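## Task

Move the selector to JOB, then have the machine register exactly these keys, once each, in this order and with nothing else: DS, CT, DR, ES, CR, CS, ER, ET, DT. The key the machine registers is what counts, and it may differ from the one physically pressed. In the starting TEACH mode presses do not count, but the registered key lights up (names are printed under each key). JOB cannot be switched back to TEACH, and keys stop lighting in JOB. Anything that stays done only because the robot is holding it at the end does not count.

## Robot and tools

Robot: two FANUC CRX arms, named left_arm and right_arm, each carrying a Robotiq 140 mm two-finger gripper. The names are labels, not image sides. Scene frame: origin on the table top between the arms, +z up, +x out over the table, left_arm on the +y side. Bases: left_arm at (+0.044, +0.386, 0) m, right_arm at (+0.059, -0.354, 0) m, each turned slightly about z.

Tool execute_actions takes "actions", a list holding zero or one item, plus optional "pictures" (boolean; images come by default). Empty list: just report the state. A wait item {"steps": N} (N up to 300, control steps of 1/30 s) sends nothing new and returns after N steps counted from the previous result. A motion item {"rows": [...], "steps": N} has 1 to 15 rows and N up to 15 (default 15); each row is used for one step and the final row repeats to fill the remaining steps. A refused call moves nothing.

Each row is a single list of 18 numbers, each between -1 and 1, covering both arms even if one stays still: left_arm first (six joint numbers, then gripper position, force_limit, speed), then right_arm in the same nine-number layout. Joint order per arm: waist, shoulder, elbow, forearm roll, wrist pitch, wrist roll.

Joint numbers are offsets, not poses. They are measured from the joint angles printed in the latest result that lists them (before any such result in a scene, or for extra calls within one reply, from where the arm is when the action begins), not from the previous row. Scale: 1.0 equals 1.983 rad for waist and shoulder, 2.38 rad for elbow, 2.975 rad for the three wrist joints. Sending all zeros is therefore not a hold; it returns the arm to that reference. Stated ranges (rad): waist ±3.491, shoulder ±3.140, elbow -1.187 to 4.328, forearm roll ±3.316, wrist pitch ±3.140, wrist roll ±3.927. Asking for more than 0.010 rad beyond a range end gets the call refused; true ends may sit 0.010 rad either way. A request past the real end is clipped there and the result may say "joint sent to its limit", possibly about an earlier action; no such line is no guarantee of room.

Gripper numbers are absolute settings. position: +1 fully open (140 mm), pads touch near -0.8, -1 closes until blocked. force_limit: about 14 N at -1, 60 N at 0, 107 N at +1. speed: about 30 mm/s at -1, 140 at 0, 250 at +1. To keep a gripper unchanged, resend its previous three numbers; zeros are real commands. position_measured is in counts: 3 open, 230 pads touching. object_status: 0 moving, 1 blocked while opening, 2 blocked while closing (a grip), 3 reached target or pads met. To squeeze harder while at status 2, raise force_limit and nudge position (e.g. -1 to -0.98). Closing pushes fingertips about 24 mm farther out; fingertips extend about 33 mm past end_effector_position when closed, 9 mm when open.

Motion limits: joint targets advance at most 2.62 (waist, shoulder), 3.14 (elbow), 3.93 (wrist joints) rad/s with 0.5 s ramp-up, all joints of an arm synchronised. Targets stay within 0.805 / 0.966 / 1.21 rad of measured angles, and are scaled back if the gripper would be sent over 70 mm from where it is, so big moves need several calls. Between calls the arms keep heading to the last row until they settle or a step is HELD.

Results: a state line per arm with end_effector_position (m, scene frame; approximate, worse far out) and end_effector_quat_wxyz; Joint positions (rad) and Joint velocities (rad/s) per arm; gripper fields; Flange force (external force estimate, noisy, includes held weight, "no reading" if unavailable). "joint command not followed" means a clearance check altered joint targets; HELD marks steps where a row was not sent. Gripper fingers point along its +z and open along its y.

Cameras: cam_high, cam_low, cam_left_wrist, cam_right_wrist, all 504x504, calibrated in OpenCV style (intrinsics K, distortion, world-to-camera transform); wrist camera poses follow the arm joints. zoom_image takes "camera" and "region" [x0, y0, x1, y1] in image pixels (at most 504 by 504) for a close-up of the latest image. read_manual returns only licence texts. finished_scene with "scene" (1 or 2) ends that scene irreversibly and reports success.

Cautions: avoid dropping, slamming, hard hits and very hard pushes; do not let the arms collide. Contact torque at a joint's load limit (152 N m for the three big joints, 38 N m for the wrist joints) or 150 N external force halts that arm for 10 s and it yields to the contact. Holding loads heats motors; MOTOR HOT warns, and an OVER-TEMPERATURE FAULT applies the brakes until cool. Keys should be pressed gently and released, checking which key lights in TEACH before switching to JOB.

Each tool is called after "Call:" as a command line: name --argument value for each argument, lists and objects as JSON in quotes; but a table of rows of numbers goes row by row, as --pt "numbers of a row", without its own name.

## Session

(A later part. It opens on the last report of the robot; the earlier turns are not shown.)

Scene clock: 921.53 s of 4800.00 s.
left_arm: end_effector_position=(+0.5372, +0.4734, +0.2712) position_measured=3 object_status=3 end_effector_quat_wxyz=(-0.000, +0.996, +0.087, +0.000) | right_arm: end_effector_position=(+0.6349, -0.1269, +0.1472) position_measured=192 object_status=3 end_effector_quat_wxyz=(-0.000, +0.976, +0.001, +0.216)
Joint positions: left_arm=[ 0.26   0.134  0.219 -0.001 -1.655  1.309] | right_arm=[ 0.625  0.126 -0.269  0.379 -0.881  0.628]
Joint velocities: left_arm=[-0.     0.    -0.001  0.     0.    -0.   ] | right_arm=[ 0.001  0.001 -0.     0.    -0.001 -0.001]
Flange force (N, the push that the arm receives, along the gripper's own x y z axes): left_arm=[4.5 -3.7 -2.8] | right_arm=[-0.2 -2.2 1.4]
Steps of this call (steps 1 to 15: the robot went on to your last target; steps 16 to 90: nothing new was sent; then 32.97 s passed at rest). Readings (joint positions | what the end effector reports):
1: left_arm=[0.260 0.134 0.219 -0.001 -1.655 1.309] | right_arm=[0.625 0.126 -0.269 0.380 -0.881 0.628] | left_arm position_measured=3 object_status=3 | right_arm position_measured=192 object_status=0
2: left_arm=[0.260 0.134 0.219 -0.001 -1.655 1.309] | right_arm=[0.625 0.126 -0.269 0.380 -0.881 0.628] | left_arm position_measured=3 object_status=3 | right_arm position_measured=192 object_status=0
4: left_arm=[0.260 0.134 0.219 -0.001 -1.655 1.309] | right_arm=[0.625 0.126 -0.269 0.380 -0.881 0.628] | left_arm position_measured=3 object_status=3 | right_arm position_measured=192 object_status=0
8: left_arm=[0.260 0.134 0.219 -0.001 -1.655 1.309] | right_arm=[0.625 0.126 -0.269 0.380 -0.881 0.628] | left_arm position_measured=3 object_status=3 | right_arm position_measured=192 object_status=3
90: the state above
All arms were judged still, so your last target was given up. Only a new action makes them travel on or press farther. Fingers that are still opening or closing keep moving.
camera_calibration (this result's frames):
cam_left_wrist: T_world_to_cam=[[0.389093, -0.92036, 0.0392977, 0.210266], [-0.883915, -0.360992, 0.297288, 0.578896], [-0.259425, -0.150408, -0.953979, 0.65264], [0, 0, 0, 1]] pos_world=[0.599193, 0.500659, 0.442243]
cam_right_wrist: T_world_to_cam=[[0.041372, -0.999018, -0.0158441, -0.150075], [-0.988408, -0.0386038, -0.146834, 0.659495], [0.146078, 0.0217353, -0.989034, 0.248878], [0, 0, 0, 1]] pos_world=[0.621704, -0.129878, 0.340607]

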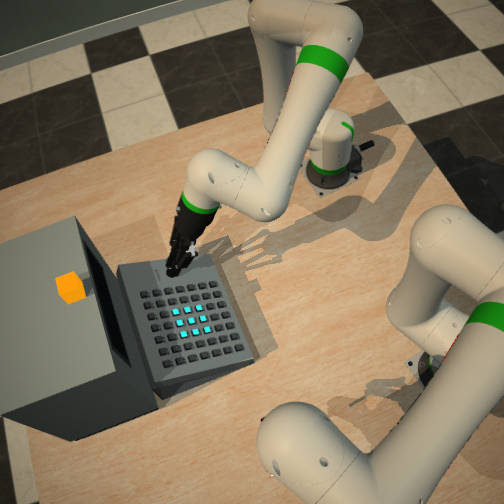

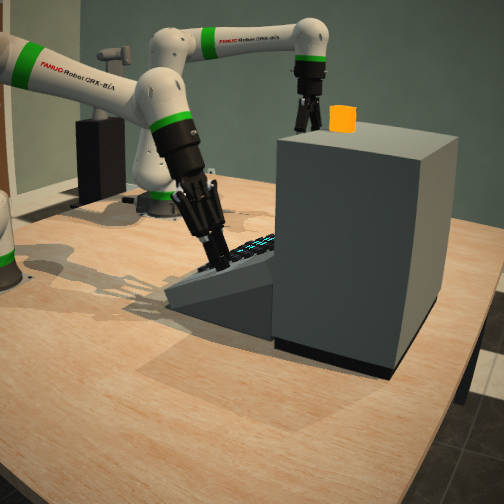

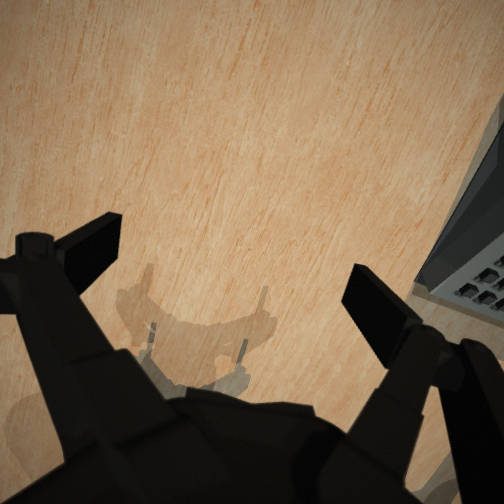

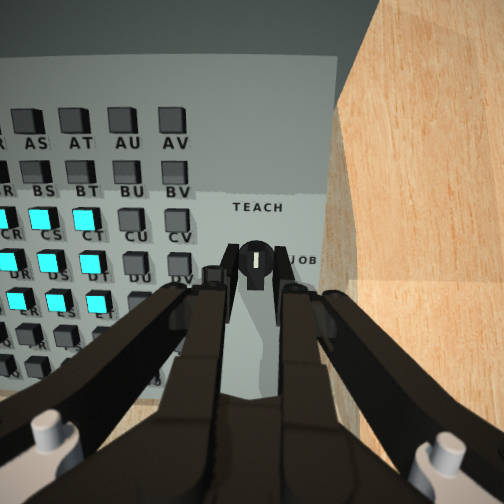

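Call:
execute_actions --actions '[{"rows": [[0,0,0,0,0,0,1,0,0, 0,0,0,0,0,0,-0.62,-1,0]], "steps": 8}]' --pictures false

Call:
execute_actions --actions '[{"rows": [[0,0,0,0,0,0,1,0,0, 0,0,0,0,0,-0.02,-0.62,-1,0],[0,0,0,0,0,0,1,0,0, 0,0,0,0,0,-0.04,-0.62,-1,0],[0,0,0,0,0,0,1,0,0, 0,0,0,0,0,-0.06,-0.62,-1,0],[0,0,0,0,0,0,1,0,0, 0,0,0,0,0,-0.08,-0.62,-1,0],[0,0,0,0,0,0,1,0,0, 0,0,0,0,0,-0.10,-0.62,-1,0],[0,0,0,0,0,0,1,0,0, 0,0,0,0,0,-0.12,-0.62,-1,0],[0,0,0,0,0,0,1,0,0, 0,0,0,0,0,-0.14,-0.62,-1,0],[0,0,0,0,0,0,1,0,0, 0,0,0,0,0,-0.16,-0.62,-1,0],[0,0,0,0,0,0,1,0,0, 0,0,0,0,0,-0.18,-0.62,-1,0],[0,0,0,0,0,0,1,0,0, 0,0,0,0,0,-0.20,-0.62,-1,0],[0,0,0,0,0,0,1,0,0, 0,0,0,0,0,-0.22,-0.62,-1,0],[0,0,0,0,0,0,1,0,0, 0,0,0,0,0,-0.24,-0.62,-1,0],[0,0,0,0,0,0,1,0,0, 0,0,0,0,0,-0.26,-0.62,-1,0]], "steps": 15}]' --pictures false

Call:
execute_actions --actions '[{"steps": 12}]'

Scene clock: 939.03 s of 4800.00 s.
left_arm: end_effector_position=(+0.5372, +0.4734, +0.2712) position_measured=3 object_status=3 end_effector_quat_wxyz=(-0.000, +0.996, +0.087, +0.000) | right_arm: end_effector_position=(+0.6349, -0.1269, +0.1472) position_measured=208 object_status=0 end_effector_quat_wxyz=(-0.000, +0.976, +0.001, +0.216)
Joint positions: left_arm=[ 0.26   0.134  0.219 -0.001 -1.655  1.309] | right_arm=[ 0.625  0.126 -0.269  0.379 -0.881  0.628]
Joint velocities: left_arm=[-0.001 -0.     0.001  0.     0.002 -0.   ] | right_arm=[ 0.    -0.001 -0.001 -0.    -0.    -0.   ]
Flange force (N, the push that the arm receives, along the gripper's own x y z axes): left_arm=[1.9 -2.6 0.5] | right_arm=[-2.3 -1.7 -1.5]
Steps of this call (steps 1 to 90: nothing new was sent; then 14.23 s passed at rest; steps 91 to 98: all 8 steps of this action). Readings (joint positions | what the end effector reports):
91: left_arm=[0.260 0.134 0.219 -0.001 -1.655 1.309] | right_arm=[0.625 0.126 -0.269 0.379 -0.881 0.628] | left_arm position_measured=3 object_status=3 | right_arm position_measured=192 object_status=0
92: left_arm=[0.260 0.134 0.219 -0.001 -1.655 1.309] | right_arm=[0.625 0.126 -0.269 0.379 -0.881 0.628] | left_arm position_measured=3 object_status=3 | right_arm position_measured=197 object_status=0
94: left_arm=[0.260 0.134 0.219 -0.001 -1.655 1.309] | right_arm=[0.625 0.126 -0.269 0.379 -0.881 0.628] | left_arm position_measured=3 object_status=3 | right_arm position_measured=207 object_status=0
98: the state above

Scene clock: 939.53 s of 4800.00 s.
left_arm: end_effector_position=(+0.5372, +0.4734, +0.2712) position_measured=3 object_status=3 end_effector_quat_wxyz=(-0.000, +0.996, +0.087, +0.000) | right_arm: end_effector_position=(+0.6350, -0.1270, +0.1472) position_measured=208 object_status=3 end_effector_quat_wxyz=(-0.064, +0.933, -0.286, +0.207)
Joint positions: left_arm=[ 0.26   0.134  0.219 -0.001 -1.655  1.309] | right_arm=[ 0.625  0.126 -0.269  0.379 -0.881  0.032]
Joint velocities: left_arm=[ 0.001  0.    -0.    -0.    -0.    -0.   ] | right_arm=[-0.    -0.     0.001 -0.     0.    -1.509]
Flange force (N, the push that the arm receives, along the gripper's own x y z axes): left_arm=[-3.3 -2.4 0.4] | right_arm=[-0.7 5.4 -3.2]
Steps of this call (steps 1 to 15: all 15 steps of this action). Readings (joint positions | what the end effector reports):
1: left_arm=[0.260 0.134 0.219 -0.001 -1.655 1.309] | right_arm=[0.625 0.126 -0.269 0.379 -0.881 0.628] | left_arm position_measured=3 object_status=3 | right_arm position_measured=208 object_status=0
2: left_arm=[0.260 0.134 0.219 -0.001 -1.655 1.309] | right_arm=[0.625 0.126 -0.269 0.379 -0.881 0.622] | left_arm position_measured=3 object_status=3 | right_arm position_measured=208 object_status=0
4: left_arm=[0.260 0.134 0.219 -0.001 -1.655 1.309] | right_arm=[0.625 0.126 -0.269 0.379 -0.881 0.584] | left_arm position_measured=3 object_status=3 | right_arm position_measured=208 object_status=0
8: left_arm=[0.260 0.134 0.219 -0.001 -1.655 1.309] | right_arm=[0.625 0.126 -0.269 0.379 -0.881 0.413] | left_arm position_measured=3 object_status=3 | right_arm position_measured=208 object_status=3
15: the state above

Scene clock: 939.93 s of 4800.00 s.
left_arm: end_effector_position=(+0.5372, +0.4734, +0.2712) position_measured=3 object_status=3 end_effector_quat_wxyz=(-0.000, +0.996, +0.087, +0.000) | right_arm: end_effector_position=(+0.6349, -0.1269, +0.1472) position_measured=208 object_status=3 end_effector_quat_wxyz=(-0.082, +0.904, -0.368, +0.200)
Joint positions: left_arm=[ 0.26   0.134  0.219 -0.001 -1.655  1.309] | right_arm=[ 0.625  0.126 -0.269  0.379 -0.881 -0.145]
Joint velocities: left_arm=[ 0.001 -0.     0.     0.     0.    -0.   ] | right_arm=[ 0.001 -0.    -0.     0.    -0.     0.   ]
Flange force (N, the push that the arm receives, along the gripper's own x y z axes): left_arm=[4.1 0.0 -0.9] | right_arm=[-4.9 2.6 -0.7]
Steps of this call (steps 1 to 12: the robot went on to your last target). Readings (joint positions | what the end effector reports):
1: left_arm=[0.260 0.134 0.219 -0.001 -1.655 1.309] | right_arm=[0.625 0.126 -0.269 0.379 -0.881 -0.016] | left_arm position_measured=3 object_status=3 | right_arm position_measured=208 object_status=3
2: left_arm=[0.260 0.134 0.219 -0.001 -1.655 1.309] | right_arm=[0.625 0.126 -0.269 0.379 -0.881 -0.058] | left_arm position_measured=3 object_status=3 | right_arm position_measured=208 object_status=3
4: left_arm=[0.260 0.134 0.219 -0.001 -1.655 1.309] | right_arm=[0.625 0.126 -0.269 0.379 -0.881 -0.117] | left_arm position_measured=3 object_status=3 | right_arm position_measured=208 object_status=3
8: left_arm=[0.260 0.134 0.219 -0.001 -1.655 1.309] | right_arm=[0.625 0.126 -0.269 0.379 -0.881 -0.145] | left_arm position_measured=3 object_status=3 | right_arm position_measured=208 object_status=3
12: the state above
camera_calibration (this result's frames):
cam_left_wrist: T_world_to_cam=[[0.389093, -0.92036, 0.0392977, 0.210266], [-0.883915, -0.360991, 0.297287, 0.578896], [-0.259425, -0.150408, -0.953979, 0.65264], [0, 0, 0, 1]] pos_world=[0.599193, 0.500659, 0.442243]
cam_right_wrist: T_world_to_cam=[[-0.599215, -0.736314, -0.314298, 0.333932], [-0.765901, 0.641537, -0.0427404, 0.589212], [0.233104, 0.21511, -0.948362, 0.212176], [0, 0, 0, 1]] pos_world=[0.601916, -0.177764, 0.331357]

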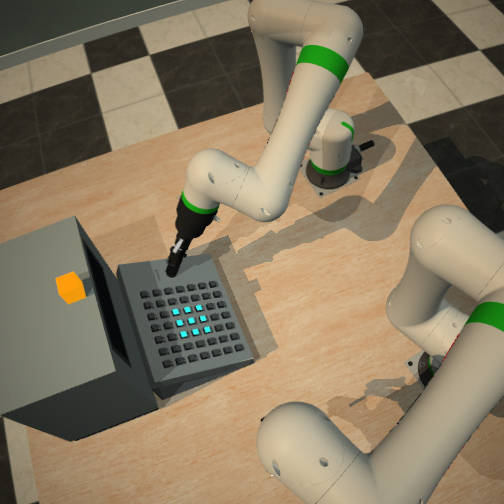

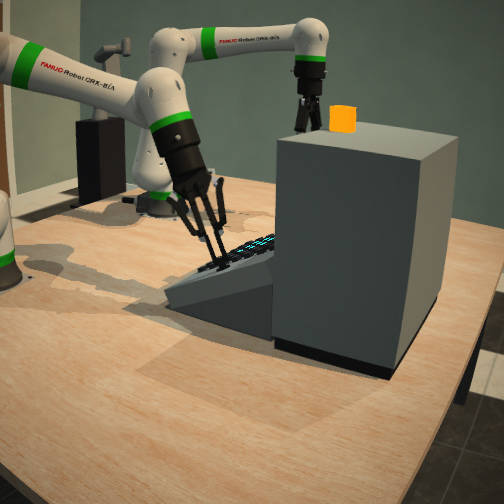

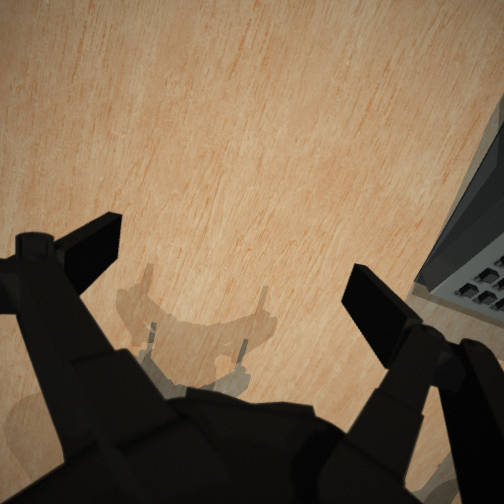

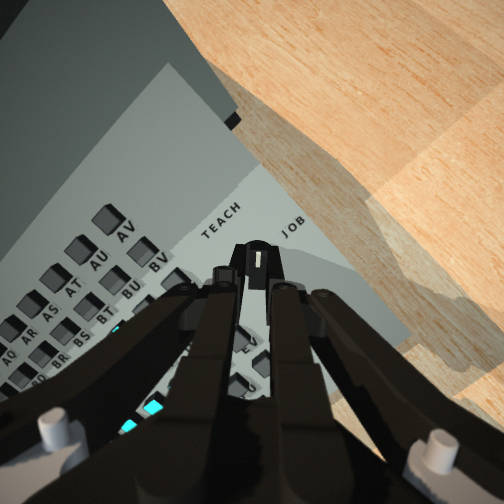

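Call:
execute_actions --actions '[{"rows": [[0,0,0,0,0,0,1,0,0, 0,0,0,0,0,-0.02,-0.62,-1,0],[0,0,0,0,0,0,1,0,0, 0,0,0,0,0,-0.04,-0.62,-1,0],[0,0,0,0,0,0,1,0,0, 0,0,0,0,0,-0.06,-0.62,-1,0],[0,0,0,0,0,0,1,0,0, 0,0,0,0,0,-0.08,-0.62,-1,0],[0,0,0,0,0,0,1,0,0, 0,0,0,0,0,-0.10,-0.62,-1,0],[0,0,0,0,0,0,1,0,0, 0,0,0,0,0,-0.12,-0.62,-1,0],[0,0,0,0,0,0,1,0,0, 0,0,0,0,0,-0.14,-0.62,-1,0],[0,0,0,0,0,0,1,0,0, 0,0,0,0,0,-0.16,-0.62,-1,0],[0,0,0,0,0,0,1,0,0, 0,0,0,0,0,-0.18,-0.62,-1,0],[0,0,0,0,0,0,1,0,0, 0,0,0,0,0,-0.20,-0.62,-1,0],[0,0,0,0,0,0,1,0,0, 0,0,0,0,0,-0.22,-0.62,-1,0],[0,0,0,0,0,0,1,0,0, 0,0,0,0,0,-0.24,-0.62,-1,0],[0,0,0,0,0,0,1,0,0, 0,0,0,0,0,-0.26,-0.62,-1,0],[0,0,0,0,0,0,1,0,0, 0,0,0,0,0,-0.28,-0.62,-1,0],[0,0,0,0,0,0,1,0,0, 0,0,0,0,0,-0.29,-0.62,-1,0]], "steps": 15}]' --pictures false

Call:
execute_actions --actions '[{"steps": 14}]'

Scene clock: 957.47 s of 4800.00 s.
left_arm: end_effector_position=(+0.5372, +0.4734, +0.2712) position_measured=3 object_status=3 end_effector_quat_wxyz=(-0.000, +0.996, +0.087, +0.000) | right_arm: end_effector_position=(+0.6349, -0.1270, +0.1472) position_measured=208 object_status=3 end_effector_quat_wxyz=(-0.137, +0.756, -0.618, +0.167)
Joint positions: left_arm=[ 0.26   0.134  0.219 -0.001 -1.655  1.309] | right_arm=[ 0.625  0.126 -0.269  0.379 -0.881 -0.745]
Joint velocities: left_arm=[-0.002 -0.    -0.    -0.    -0.001 -0.   ] | right_arm=[-0.     0.    -0.002 -0.001 -0.001 -1.659]
Flange force (N, the push that the arm receives, along the gripper's own x y z axes): left_arm=[1.8 -0.2 0.4] | right_arm=[6.7 7.3 -4.4]
Steps of this call (steps 1 to 30: the robot went on to your last target; steps 31 to 90: nothing new was sent; then 14.03 s passed at rest; steps 91 to 105: all 15 steps of this action). Readings (joint positions | what the end effector reports):
91: left_arm=[0.260 0.134 0.219 -0.001 -1.655 1.309] | right_arm=[0.625 0.126 -0.269 0.379 -0.881 -0.146] | left_arm position_measured=3 object_status=3 | right_arm position_measured=208 object_status=3
92: left_arm=[0.260 0.134 0.219 -0.001 -1.655 1.309] | right_arm=[0.625 0.126 -0.269 0.379 -0.881 -0.152] | left_arm position_measured=3 object_status=3 | right_arm position_measured=208 object_status=3
94: left_arm=[0.260 0.134 0.219 -0.001 -1.655 1.309] | right_arm=[0.625 0.126 -0.269 0.379 -0.881 -0.190] | left_arm position_measured=3 object_status=3 | right_arm position_measured=208 object_status=3
98: left_arm=[0.260 0.134 0.219 -0.001 -1.655 1.309] | right_arm=[0.625 0.126 -0.269 0.379 -0.881 -0.361] | left_arm position_measured=3 object_status=3 | right_arm position_measured=208 object_status=3
105: the state above

Scene clock: 957.93 s of 4800.00 s.
left_arm: end_effector_position=(+0.5372, +0.4734, +0.2712) position_measured=3 object_status=3 end_effector_quat_wxyz=(-0.000, +0.996, +0.087, +0.000) | right_arm: end_effector_position=(+0.6349, -0.1270, +0.1471) position_measured=208 object_status=3 end_effector_quat_wxyz=(+0.158, -0.668, +0.712, -0.148)
Joint positions: left_arm=[ 0.26   0.134  0.219 -0.001 -1.655  1.309] | right_arm=[ 0.625  0.126 -0.269  0.379 -0.881 -1.008]
Joint velocities: left_arm=[ 0.     0.001  0.001 -0.    -0.002 -0.   ] | right_arm=[ 0.002  0.     0.001 -0.     0.    -0.002]
Flange force (N, the push that the arm receives, along the gripper's own x y z axes): left_arm=[3.8 -1.3 -3.0] | right_arm=[17.7 24.9 -13.1]
Steps of this call (steps 1 to 14: the robot went on to your last target). Readings (joint positions | what the end effector reports):
1: left_arm=[0.260 0.134 0.219 -0.001 -1.655 1.309] | right_arm=[0.625 0.126 -0.269 0.379 -0.881 -0.800] | left_arm position_measured=3 object_status=3 | right_arm position_measured=208 object_status=3
2: left_arm=[0.260 0.134 0.219 -0.001 -1.655 1.309] | right_arm=[0.625 0.126 -0.269 0.379 -0.881 -0.852] | left_arm position_measured=3 object_status=3 | right_arm position_measured=208 object_status=3
4: left_arm=[0.260 0.134 0.219 -0.001 -1.655 1.309] | right_arm=[0.625 0.126 -0.269 0.379 -0.881 -0.935] | left_arm position_measured=3 object_status=3 | right_arm position_measured=208 object_status=3
8: left_arm=[0.260 0.134 0.219 -0.001 -1.655 1.309] | right_arm=[0.625 0.126 -0.269 0.379 -0.881 -1.006] | left_arm position_measured=3 object_status=3 | right_arm position_measured=208 object_status=3
14: the state above
camera_calibration (this result's frames):
cam_left_wrist: T_world_to_cam=[[0.389093, -0.92036, 0.0392977, 0.210266], [-0.883915, -0.360991, 0.297288, 0.578896], [-0.259426, -0.150408, -0.953979, 0.65264], [0, 0, 0, 1]] pos_world=[0.599193, 0.500659, 0.442243]
cam_right_wrist: T_world_to_cam=[[-0.892266, 0.0344875, -0.450191, 0.637714], [-0.0983568, 0.958287, 0.268351, 0.159844], [0.440667, 0.28372, -0.851654, 0.0748346], [0, 0, 0, 1]] pos_world=[0.551755, -0.196401, 0.307932]

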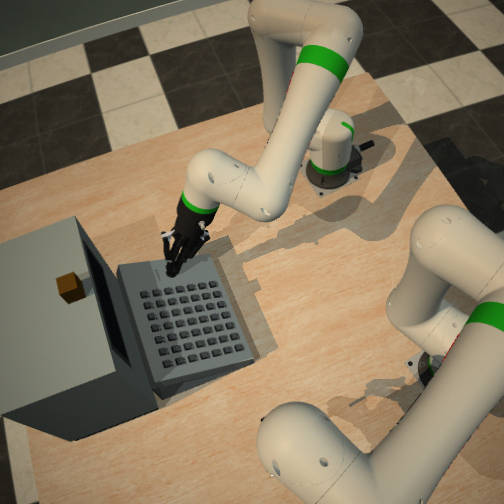

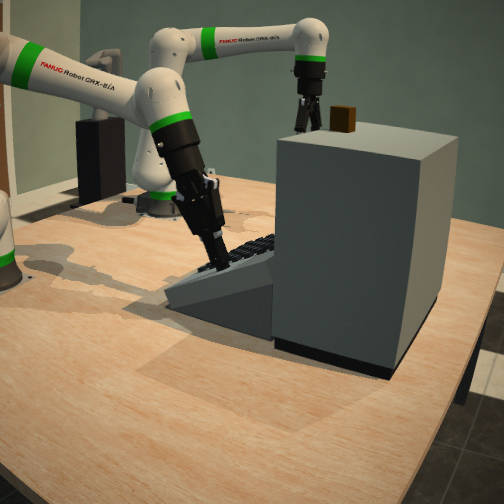

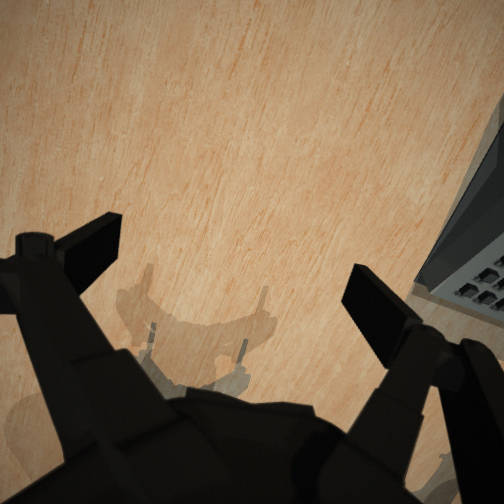

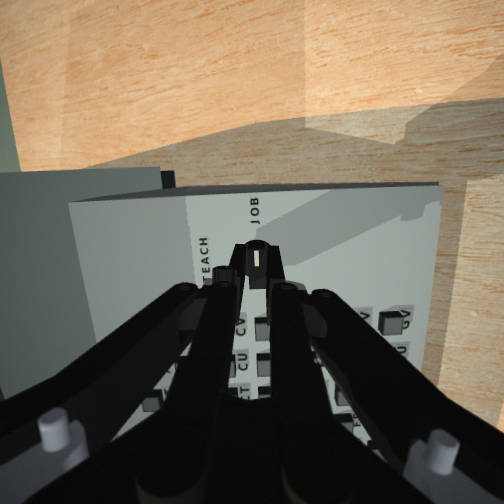

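Call:
execute_actions --actions '[{"rows": [[0,0,0,0,0,0,1,0,0, 0,0,0,0,0,0.0215,-0.45,-1,0.5]], "steps": 8}]' --pictures false

Call:
execute_actions --actions '[{"rows": [[0,0,0,0,0,0,1,0,0, 0.01568,-0.03553,0.00315,-0.00401,-0.02796,0.00058,-0.45,-1,0.5]], "steps": 12}]'

Scene clock: 962.67 s of 4800.00 s.
left_arm: end_effector_position=(+0.5372, +0.4734, +0.2712) position_measured=3 object_status=3 end_effector_quat_wxyz=(-0.000, +0.996, +0.087, +0.000) | right_arm: end_effector_position=(+0.6349, -0.1269, +0.1473) position_measured=186 object_status=0 end_effector_quat_wxyz=(+0.153, -0.690, +0.691, -0.153)
Joint positions: left_arm=[ 0.26   0.134  0.219 -0.001 -1.655  1.309] | right_arm=[ 0.625  0.126 -0.269  0.379 -0.881 -0.944]
Joint velocities: left_arm=[-0.001  0.002 -0.    -0.    -0.002 -0.   ] | right_arm=[-0.    -0.     0.    -0.001 -0.002  0.011]
Flange force (N, the push that the arm receives, along the gripper's own x y z axes): left_arm=[2.9 0.3 -2.0] | right_arm=[-1.5 -4.5 -0.9]
Steps of this call (steps 1 to 30: the robot went on to your last target; steps 31 to 90: nothing new was sent; then 1.47 s passed at rest; steps 91 to 98: all 8 steps of this action). Readings (joint positions | what the end effector reports):
91: left_arm=[0.260 0.134 0.219 -0.001 -1.655 1.309] | right_arm=[0.625 0.126 -0.269 0.380 -0.880 -1.008] | left_arm position_measured=3 object_status=3 | right_arm position_measured=208 object_status=0
92: left_arm=[0.260 0.134 0.219 -0.001 -1.655 1.309] | right_arm=[0.625 0.126 -0.269 0.380 -0.879 -1.002] | left_arm position_measured=3 object_status=3 | right_arm position_measured=201 object_status=0
94: left_arm=[0.260 0.134 0.219 -0.001 -1.655 1.309] | right_arm=[0.625 0.126 -0.269 0.380 -0.880 -0.969] | left_arm position_measured=3 object_status=3 | right_arm position_measured=186 object_status=0
98: the state above

Scene clock: 963.07 s of 4800.00 s.
left_arm: end_effector_position=(+0.5372, +0.4734, +0.2712) position_measured=3 object_status=3 end_effector_quat_wxyz=(-0.000, +0.996, +0.087, +0.000) | right_arm: end_effector_position=(+0.6130, -0.1289, +0.1812) position_measured=186 object_status=3 end_effector_quat_wxyz=(+0.153, -0.690, +0.691, -0.153)
Joint positions: left_arm=[ 0.26   0.134  0.219 -0.001 -1.655  1.309] | right_arm=[ 0.656  0.056 -0.262  0.367 -0.964 -0.943]
Joint velocities: left_arm=[ 0.     0.    -0.    -0.    -0.     0.001] | right_arm=[ 0.001 -0.003 -0.    -0.    -0.002 -0.   ]
Flange force (N, the push that the arm receives, along the gripper's own x y z axes): left_arm=[-1.4 -1.1 1.3] | right_arm=[-0.5 2.8 -1.1]
Steps of this call (steps 1 to 12: all 12 steps of this action). Readings (joint positions | what the end effector reports):
1: left_arm=[0.260 0.134 0.219 -0.001 -1.655 1.309] | right_arm=[0.625 0.126 -0.269 0.379 -0.881 -0.944] | left_arm position_measured=3 object_status=3 | right_arm position_measured=186 object_status=0
2: left_arm=[0.260 0.134 0.219 -0.001 -1.655 1.309] | right_arm=[0.627 0.122 -0.269 0.378 -0.886 -0.944] | left_arm position_measured=3 object_status=3 | right_arm position_measured=186 object_status=0
4: left_arm=[0.260 0.134 0.219 -0.001 -1.655 1.309] | right_arm=[0.638 0.097 -0.265 0.374 -0.915 -0.943] | left_arm position_measured=3 object_status=3 | right_arm position_measured=186 object_status=0
8: left_arm=[0.260 0.134 0.219 -0.001 -1.655 1.309] | right_arm=[0.656 0.056 -0.262 0.368 -0.963 -0.943] | left_arm position_measured=3 object_status=3 | right_arm position_measured=186 object_status=3
12: the state above
camera_calibration (this result's frames):
cam_left_wrist: T_world_to_cam=[[0.389093, -0.92036, 0.0392977, 0.210266], [-0.883915, -0.360991, 0.297288, 0.578896], [-0.259426, -0.150408, -0.953979, 0.65264], [0, 0, 0, 1]] pos_world=[0.599193, 0.500659, 0.442243]
cam_right_wrist: T_world_to_cam=[[-0.892347, -0.0286602, -0.450439, 0.625592], [-0.15343, 0.957812, 0.243012, 0.188699], [0.424471, 0.285962, -0.859098, 0.125559], [0, 0, 0, 1]] pos_world=[0.533901, -0.198714, 0.343802]

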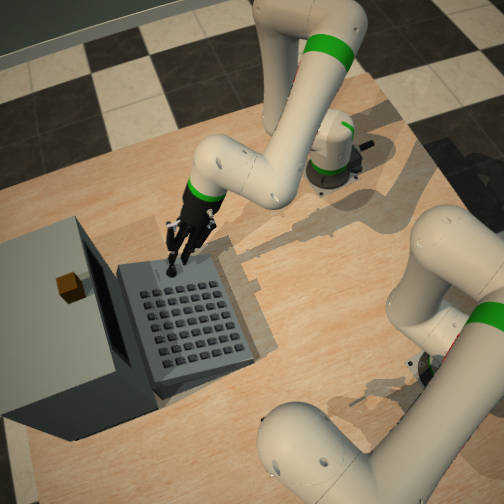

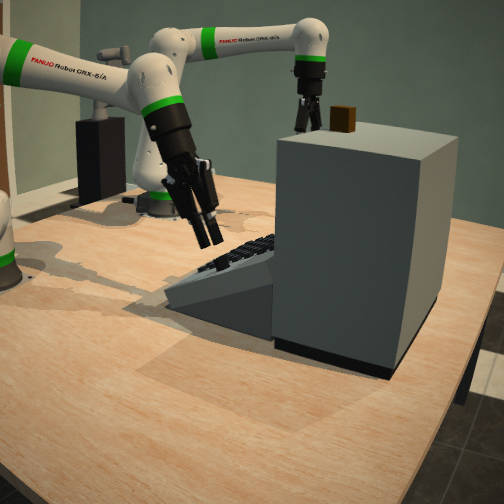

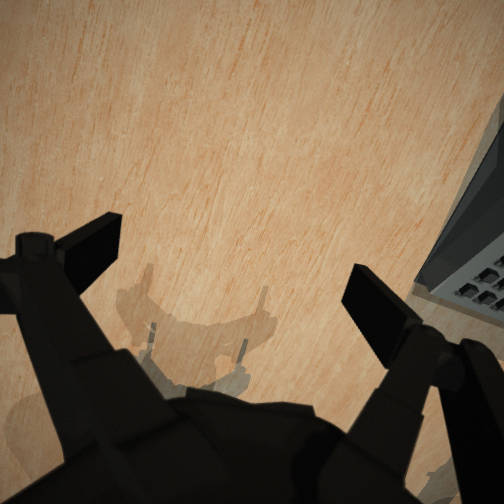

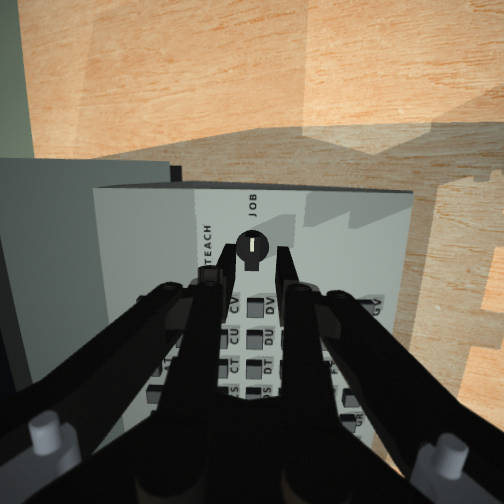

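Call:
execute_actions --actions '[{"rows": [[0,0,0,0,0,0,1,0,0, 0.09413,0.18798,0.17834,0.01199,-0.03877,-0.05738,-1,0,1]], "steps": 15}]' --pictures false

Call:
execute_actions --actions '[{"steps": 15}]'

Scene clock: 994.07 s of 4800.00 s.
left_arm: end_effector_position=(+0.5372, +0.4734, +0.2712) position_measured=3 object_status=3 end_effector_quat_wxyz=(-0.000, +0.996, +0.087, +0.000) | right_arm: end_effector_position=(+0.6484, +0.0344, +0.1762) position_measured=233 object_status=3 end_effector_quat_wxyz=(+0.153, -0.691, +0.690, -0.152)
Joint positions: left_arm=[ 0.26   0.134  0.219 -0.001 -1.655  1.309] | right_arm=[ 0.811  0.366  0.091  0.397 -1.06  -1.084]
Joint velocities: left_arm=[ 0.001 -0.001 -0.003 -0.     0.001 -0.001] | right_arm=[ 0.348  0.694  0.785  0.066 -0.21  -0.315]
Flange force (N, the push that the arm receives, along the gripper's own x y z axes): left_arm=[6.5 1.0 -2.2] | right_arm=[-8.9 -1.4 0.8]
Steps of this call (steps 1 to 15: the robot went on to your last target; steps 16 to 90: nothing new was sent; then 27.50 s passed at rest; steps 91 to 105: all 15 steps of this action). Readings (joint positions | what the end effector reports):
91: left_arm=[0.260 0.134 0.219 -0.001 -1.655 1.309] | right_arm=[0.656 0.056 -0.261 0.367 -0.964 -0.943] | left_arm position_measured=3 object_status=3 | right_arm position_measured=186 object_status=0
92: left_arm=[0.260 0.134 0.219 -0.001 -1.655 1.309] | right_arm=[0.658 0.059 -0.257 0.368 -0.965 -0.943] | left_arm position_measured=3 object_status=3 | right_arm position_measured=195 object_status=0
94: left_arm=[0.260 0.134 0.219 -0.001 -1.655 1.309] | right_arm=[0.671 0.085 -0.228 0.370 -0.973 -0.955] | left_arm position_measured=3 object_status=3 | right_arm position_measured=221 object_status=0
98: left_arm=[0.260 0.134 0.219 -0.001 -1.655 1.309] | right_arm=[0.722 0.187 -0.113 0.380 -1.004 -1.002] | left_arm position_measured=3 object_status=3 | right_arm position_measured=233 object_status=0
105: the state above

Scene clock: 994.57 s of 4800.00 s.
left_arm: end_effector_position=(+0.5372, +0.4734, +0.2712) position_measured=3 object_status=3 end_effector_quat_wxyz=(-0.000, +0.996, +0.087, +0.000) | right_arm: end_effector_position=(+0.6501, +0.0683, +0.1708) position_measured=233 object_status=3 end_effector_quat_wxyz=(+0.153, -0.690, +0.690, -0.153)
Joint positions: left_arm=[ 0.26   0.134  0.219 -0.001 -1.655  1.309] | right_arm=[ 0.843  0.429  0.163  0.403 -1.079 -1.113]
Joint velocities: left_arm=[-0.     0.001 -0.001 -0.     0.002 -0.001] | right_arm=[-0.001 -0.    -0.    -0.    -0.    -0.   ]
Flange force (N, the push that the arm receives, along the gripper's own x y z axes): left_arm=[4.2 0.3 0.4] | right_arm=[0.9 1.7 -0.1]
Steps of this call (steps 1 to 15: the robot went on to your last target). Readings (joint positions | what the end effector reports):
1: left_arm=[0.260 0.134 0.219 -0.001 -1.655 1.309] | right_arm=[0.822 0.387 0.115 0.399 -1.066 -1.094] | left_arm position_measured=3 object_status=3 | right_arm position_measured=233 object_status=3
2: left_arm=[0.260 0.134 0.219 -0.001 -1.655 1.309] | right_arm=[0.831 0.405 0.135 0.401 -1.072 -1.102] | left_arm position_measured=3 object_status=3 | right_arm position_measured=233 object_status=3
4: left_arm=[0.260 0.134 0.219 -0.001 -1.655 1.309] | right_arm=[0.841 0.425 0.158 0.403 -1.078 -1.112] | left_arm position_measured=3 object_status=3 | right_arm position_measured=233 object_status=3
8: left_arm=[0.260 0.134 0.219 -0.001 -1.655 1.309] | right_arm=[0.843 0.428 0.162 0.403 -1.079 -1.113] | left_arm position_measured=3 object_status=3 | right_arm position_measured=233 object_status=3
15: the state above
camera_calibration (this result's frames):
cam_left_wrist: T_world_to_cam=[[0.389093, -0.92036, 0.0392976, 0.210266], [-0.883915, -0.360992, 0.297288, 0.578896], [-0.259426, -0.150408, -0.953979, 0.65264], [0, 0, 0, 1]] pos_world=[0.599193, 0.500659, 0.442243]
cam_right_wrist: T_world_to_cam=[[-0.892459, -0.0293075, -0.450176, 0.659739], [-0.153912, 0.957796, 0.242771, 0.00839583], [0.424062, 0.28595, -0.859304, 0.0447784], [0, 0, 0, 1]] pos_world=[0.571093, -0.0015106, 0.333439]

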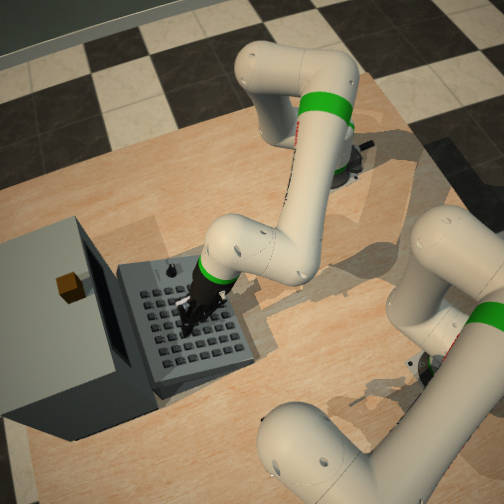

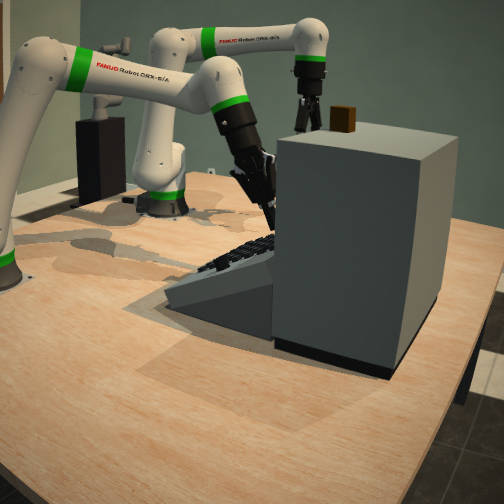

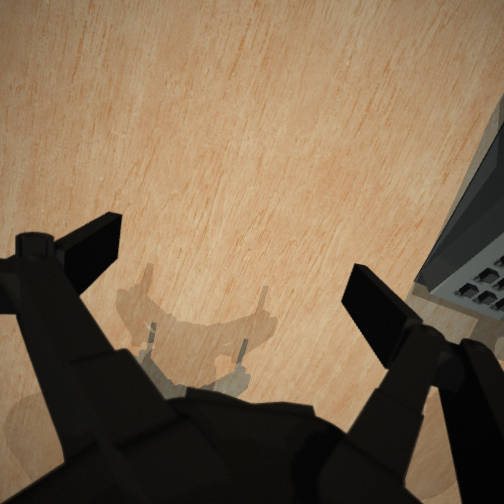

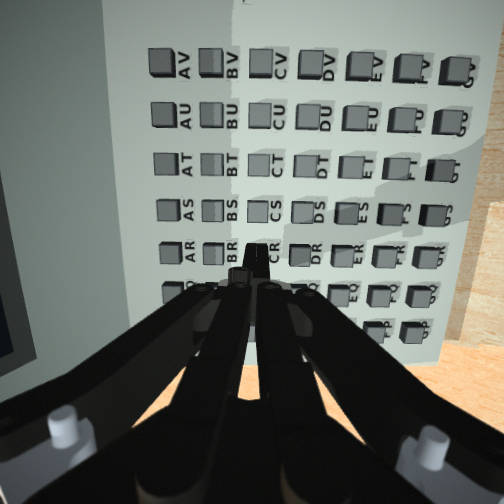

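Call:
execute_actions --actions '[{"rows": [[0,0,0,0,0,0,1,0,0, -0.003744,0.007337,-0.002889,0.00108,0.007559,-0.000748,-1,0,1],[0,0,0,0,0,0,1,0,0, -0.003744,0.007337,-0.002889,0.00108,0.007559,-0.000748,-1,0,1],[0,0,0,0,0,0,1,0,0, -0.003744,0.007337,-0.002889,0.00108,0.007559,-0.000748,-1,0,1],[0,0,0,0,0,0,1,0,0, -0.003744,0.007337,-0.002889,0.00108,0.007559,-0.000748,-1,0,1],[0,0,0,0,0,0,1,0,0, -0.005431,0.010642,-0.00419,0.001566,0.010963,-0.001085,-1,0,1]], "steps": 14}]'

Scene clock: 1012.67 s of 4800.00 s.
left_arm: end_effector_position=(+0.5372, +0.4734, +0.2712) position_measured=3 object_status=3 end_effector_quat_wxyz=(-0.000, +0.996, +0.087, +0.000) | right_arm: end_effector_position=(+0.6578, +0.0684, +0.1544) position_measured=233 object_status=3 end_effector_quat_wxyz=(+0.153, -0.690, +0.690, -0.153)
Joint positions: left_arm=[ 0.26   0.134  0.219 -0.001 -1.655  1.309] | right_arm=[ 0.832  0.45   0.153  0.408 -1.047 -1.117]
Joint velocities: left_arm=[ 0.     0.    -0.     0.    -0.001 -0.   ] | right_arm=[-0.001 -0.    -0.     0.     0.     0.   ]
Flange force (N, the push that the arm receives, along the gripper's own x y z axes): left_arm=[3.7 -3.4 -1.7] | right_arm=[-0.9 3.8 -5.9]
Steps of this call (steps 1 to 15: the robot went on to your last target; steps 16 to 90: nothing new was sent; then 14.63 s passed at rest; steps 91 to 104: all 14 steps of this action). Readings (joint positions | what the end effector reports):
91: left_arm=[0.260 0.134 0.219 -0.001 -1.655 1.309] | right_arm=[0.843 0.429 0.163 0.403 -1.079 -1.113] | left_arm position_measured=3 object_status=3 | right_arm position_measured=233 object_status=3
92: left_arm=[0.260 0.134 0.219 -0.001 -1.655 1.309] | right_arm=[0.841 0.432 0.161 0.404 -1.073 -1.114] | left_arm position_measured=3 object_status=3 | right_arm position_measured=233 object_status=3
94: left_arm=[0.260 0.134 0.219 -0.001 -1.655 1.309] | right_arm=[0.837 0.442 0.157 0.406 -1.060 -1.115] | left_arm position_measured=3 object_status=3 | right_arm position_measured=233 object_status=3
98: left_arm=[0.260 0.134 0.219 -0.001 -1.655 1.309] | right_arm=[0.833 0.449 0.153 0.408 -1.048 -1.116] | left_arm position_measured=3 object_status=3 | right_arm position_measured=233 object_status=3
104: the state above
camera_calibration (this result's frames):
cam_left_wrist: T_world_to_cam=[[0.389093, -0.92036, 0.0392977, 0.210266], [-0.883915, -0.360991, 0.297288, 0.578896], [-0.259426, -0.150408, -0.953979, 0.65264], [0, 0, 0, 1]] pos_world=[0.599193, 0.500659, 0.442243]
cam_right_wrist: T_world_to_cam=[[-0.892396, -0.0293237, -0.4503, 0.65924], [-0.15396, 0.957795, 0.242743, 0.0134851], [0.424177, 0.285952, -0.859247, 0.0273506], [0, 0, 0, 1]] pos_world=[0.578777, -0.00140553, 0.317083]

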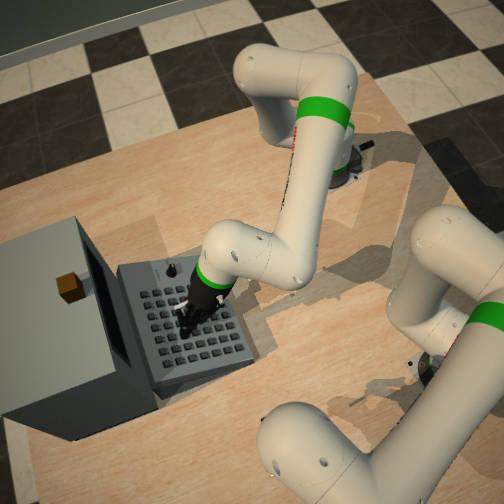

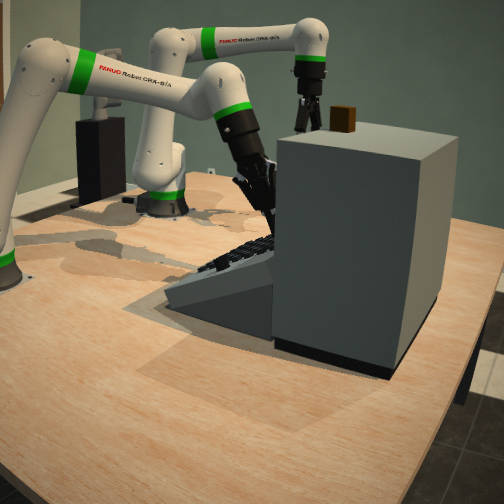

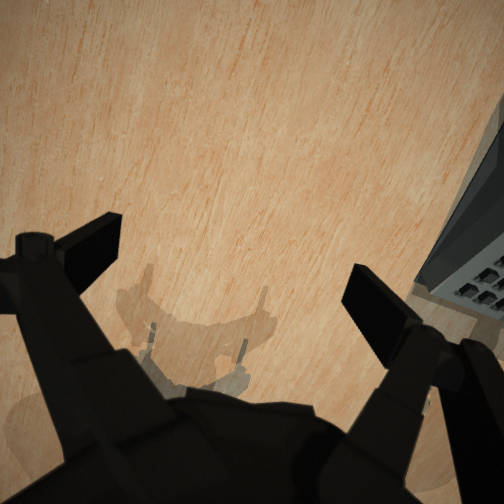

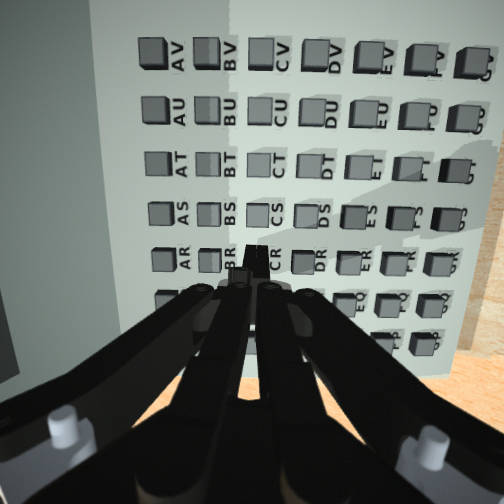

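Call:
execute_actions --actions '[{"rows": [[0,0,0,0,0,0,1,0,0, 0.002276,-0.004461,0.001756,-0.000657,-0.004596,0.000455,-1,0,1],[0,0,0,0,0,0,1,0,0, 0.002276,-0.004461,0.001756,-0.000657,-0.004596,0.000455,-1,0,1],[0,0,0,0,0,0,1,0,0, 0.002276,-0.004461,0.001756,-0.000657,-0.004596,0.000455,-1,0,1],[0,0,0,0,0,0,1,0,0, -0.03555,-0.006221,0.017185,-0.009416,-0.007738,0.032102,-1,0,1],[0,0,0,0,0,0,1,0,0, -0.03555,-0.006221,0.017185,-0.009416,-0.007738,0.032102,-1,0,1],[0,0,0,0,0,0,1,0,0, -0.03555,-0.006221,0.017185,-0.009416,-0.007738,0.032102,-1,0,1],[0,0,0,0,0,0,1,0,0, -0.03555,-0.006221,0.017185,-0.009416,-0.007738,0.032102,-1,0,1],[0,0,0,0,0,0,1,0,0, -0.03555,-0.006221,0.017185,-0.009416,-0.007738,0.032102,-1,0,1],[0,0,0,0,0,0,1,0,0, -0.03555,-0.006221,0.017185,-0.009416,-0.007738,0.032102,-1,0,1],[0,0,0,0,0,0,1,0,0, -0.03555,-0.006221,0.017185,-0.009416,-0.007738,0.032102,-1,0,1],[0,0,0,0,0,0,1,0,0, -0.03555,-0.006221,0.017185,-0.009416,-0.007738,0.032102,-1,0,1],[0,0,0,0,0,0,1,0,0, -0.03555,-0.006221,0.017185,-0.009416,-0.007738,0.032102,-1,0,1],[0,0,0,0,0,0,1,0,0, -0.037722,-0.001965,0.015509,-0.00879,-0.003354,0.031668,-1,0,1]], "steps": 15}]' --pictures false

Call:
execute_actions --actions '[{"steps": 8}]'

Scene clock: 1043.37 s of 4800.00 s.
left_arm: end_effector_position=(+0.5372, +0.4734, +0.2712) position_measured=3 object_status=3 end_effector_quat_wxyz=(-0.000, +0.996, +0.087, +0.000) | right_arm: end_effector_position=(+0.6885, +0.0334, +0.1718) position_measured=233 object_status=3 end_effector_quat_wxyz=(+0.153, -0.690, +0.690, -0.153)
Joint positions: left_arm=[ 0.26   0.134  0.219 -0.001 -1.655  1.309] | right_arm=[ 0.759  0.443  0.191  0.381 -1.061 -1.021]
Joint velocities: left_arm=[ 0.001  0.001 -0.001 -0.    -0.    -0.001] | right_arm=[-0.034  0.081 -0.041  0.013  0.099  0.   ]
Flange force (N, the push that the arm receives, along the gripper's own x y z axes): left_arm=[3.2 -1.2 -1.0] | right_arm=[-4.5 -7.7 7.4]
Steps of this call (steps 1 to 15: the robot went on to your last target; steps 16 to 90: nothing new was sent; then 27.20 s passed at rest; steps 91 to 105: all 15 steps of this action). Readings (joint positions | what the end effector reports):
91: left_arm=[0.260 0.134 0.219 -0.001 -1.655 1.309] | right_arm=[0.832 0.450 0.153 0.408 -1.047 -1.117] | left_arm position_measured=3 object_status=3 | right_arm position_measured=233 object_status=3
92: left_arm=[0.260 0.134 0.219 -0.001 -1.655 1.309] | right_arm=[0.833 0.448 0.154 0.407 -1.051 -1.117] | left_arm position_measured=3 object_status=3 | right_arm position_measured=233 object_status=3
94: left_arm=[0.260 0.134 0.219 -0.001 -1.655 1.309] | right_arm=[0.836 0.442 0.156 0.406 -1.059 -1.116] | left_arm position_measured=3 object_status=3 | right_arm position_measured=233 object_status=3
98: left_arm=[0.260 0.134 0.219 -0.001 -1.655 1.309] | right_arm=[0.791 0.439 0.180 0.389 -1.067 -1.056] | left_arm position_measured=3 object_status=3 | right_arm position_measured=233 object_status=3
105: the state above

Scene clock: 1043.63 s of 4800.00 s.
left_arm: end_effector_position=(+0.5372, +0.4734, +0.2712) position_measured=3 object_status=3 end_effector_quat_wxyz=(-0.000, +0.996, +0.087, +0.000) | right_arm: end_effector_position=(+0.6896, +0.0333, +0.1697) position_measured=233 object_status=3 end_effector_quat_wxyz=(+0.153, -0.690, +0.690, -0.153)
Joint positions: left_arm=[ 0.26   0.134  0.219 -0.001 -1.655  1.309] | right_arm=[ 0.757  0.446  0.19   0.382 -1.057 -1.022]
Joint velocities: left_arm=[ 0.001 -0.     0.001 -0.    -0.001  0.001] | right_arm=[-0.001 -0.    -0.001  0.    -0.    -0.002]
Flange force (N, the push that the arm receives, along the gripper's own x y z axes): left_arm=[-0.8 -1.7 1.6] | right_arm=[-1.4 7.1 -4.4]
Steps of this call (steps 1 to 8: the robot went on to your last target). Readings (joint positions | what the end effector reports):
1: left_arm=[0.260 0.134 0.219 -0.001 -1.655 1.309] | right_arm=[0.758 0.445 0.190 0.381 -1.058 -1.021] | left_arm position_measured=3 object_status=3 | right_arm position_measured=233 object_status=3
2: left_arm=[0.260 0.134 0.219 -0.001 -1.655 1.309] | right_arm=[0.758 0.445 0.190 0.381 -1.058 -1.021] | left_arm position_measured=3 object_status=3 | right_arm position_measured=233 object_status=3
4: left_arm=[0.260 0.134 0.219 -0.001 -1.655 1.309] | right_arm=[0.758 0.446 0.190 0.382 -1.057 -1.022] | left_arm position_measured=3 object_status=3 | right_arm position_measured=233 object_status=3
8: the state above
camera_calibration (this result's frames):
cam_left_wrist: T_world_to_cam=[[0.389093, -0.92036, 0.0392978, 0.210266], [-0.883915, -0.360991, 0.297288, 0.578896], [-0.259425, -0.150408, -0.953979, 0.65264], [0, 0, 0, 1]] pos_world=[0.599193, 0.500659, 0.442243]
cam_right_wrist: T_world_to_cam=[[-0.892251, -0.0293073, -0.450588, 0.69333], [-0.153999, 0.957813, 0.242649, 0.0483647], [0.424467, 0.285894, -0.859123, 0.0367886], [0, 0, 0, 1]] pos_world=[0.610457, -0.0365223, 0.332276]

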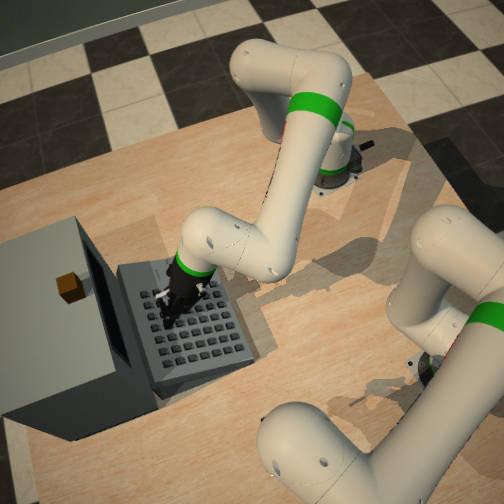

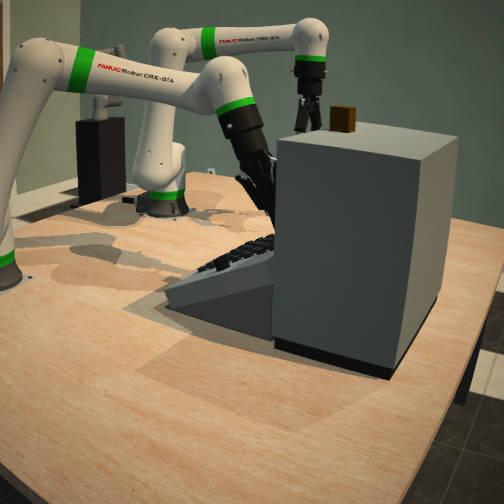

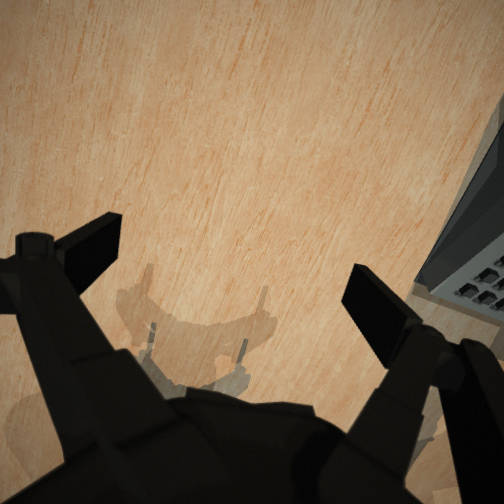

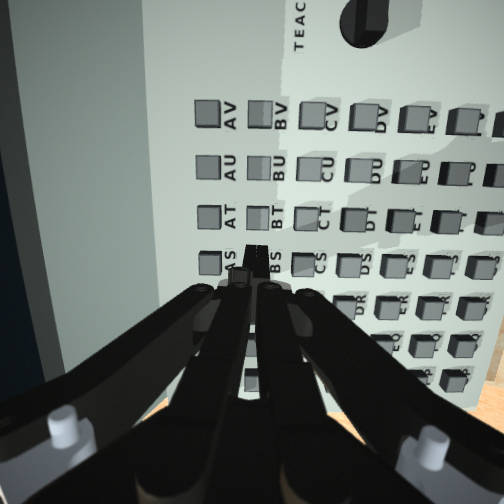

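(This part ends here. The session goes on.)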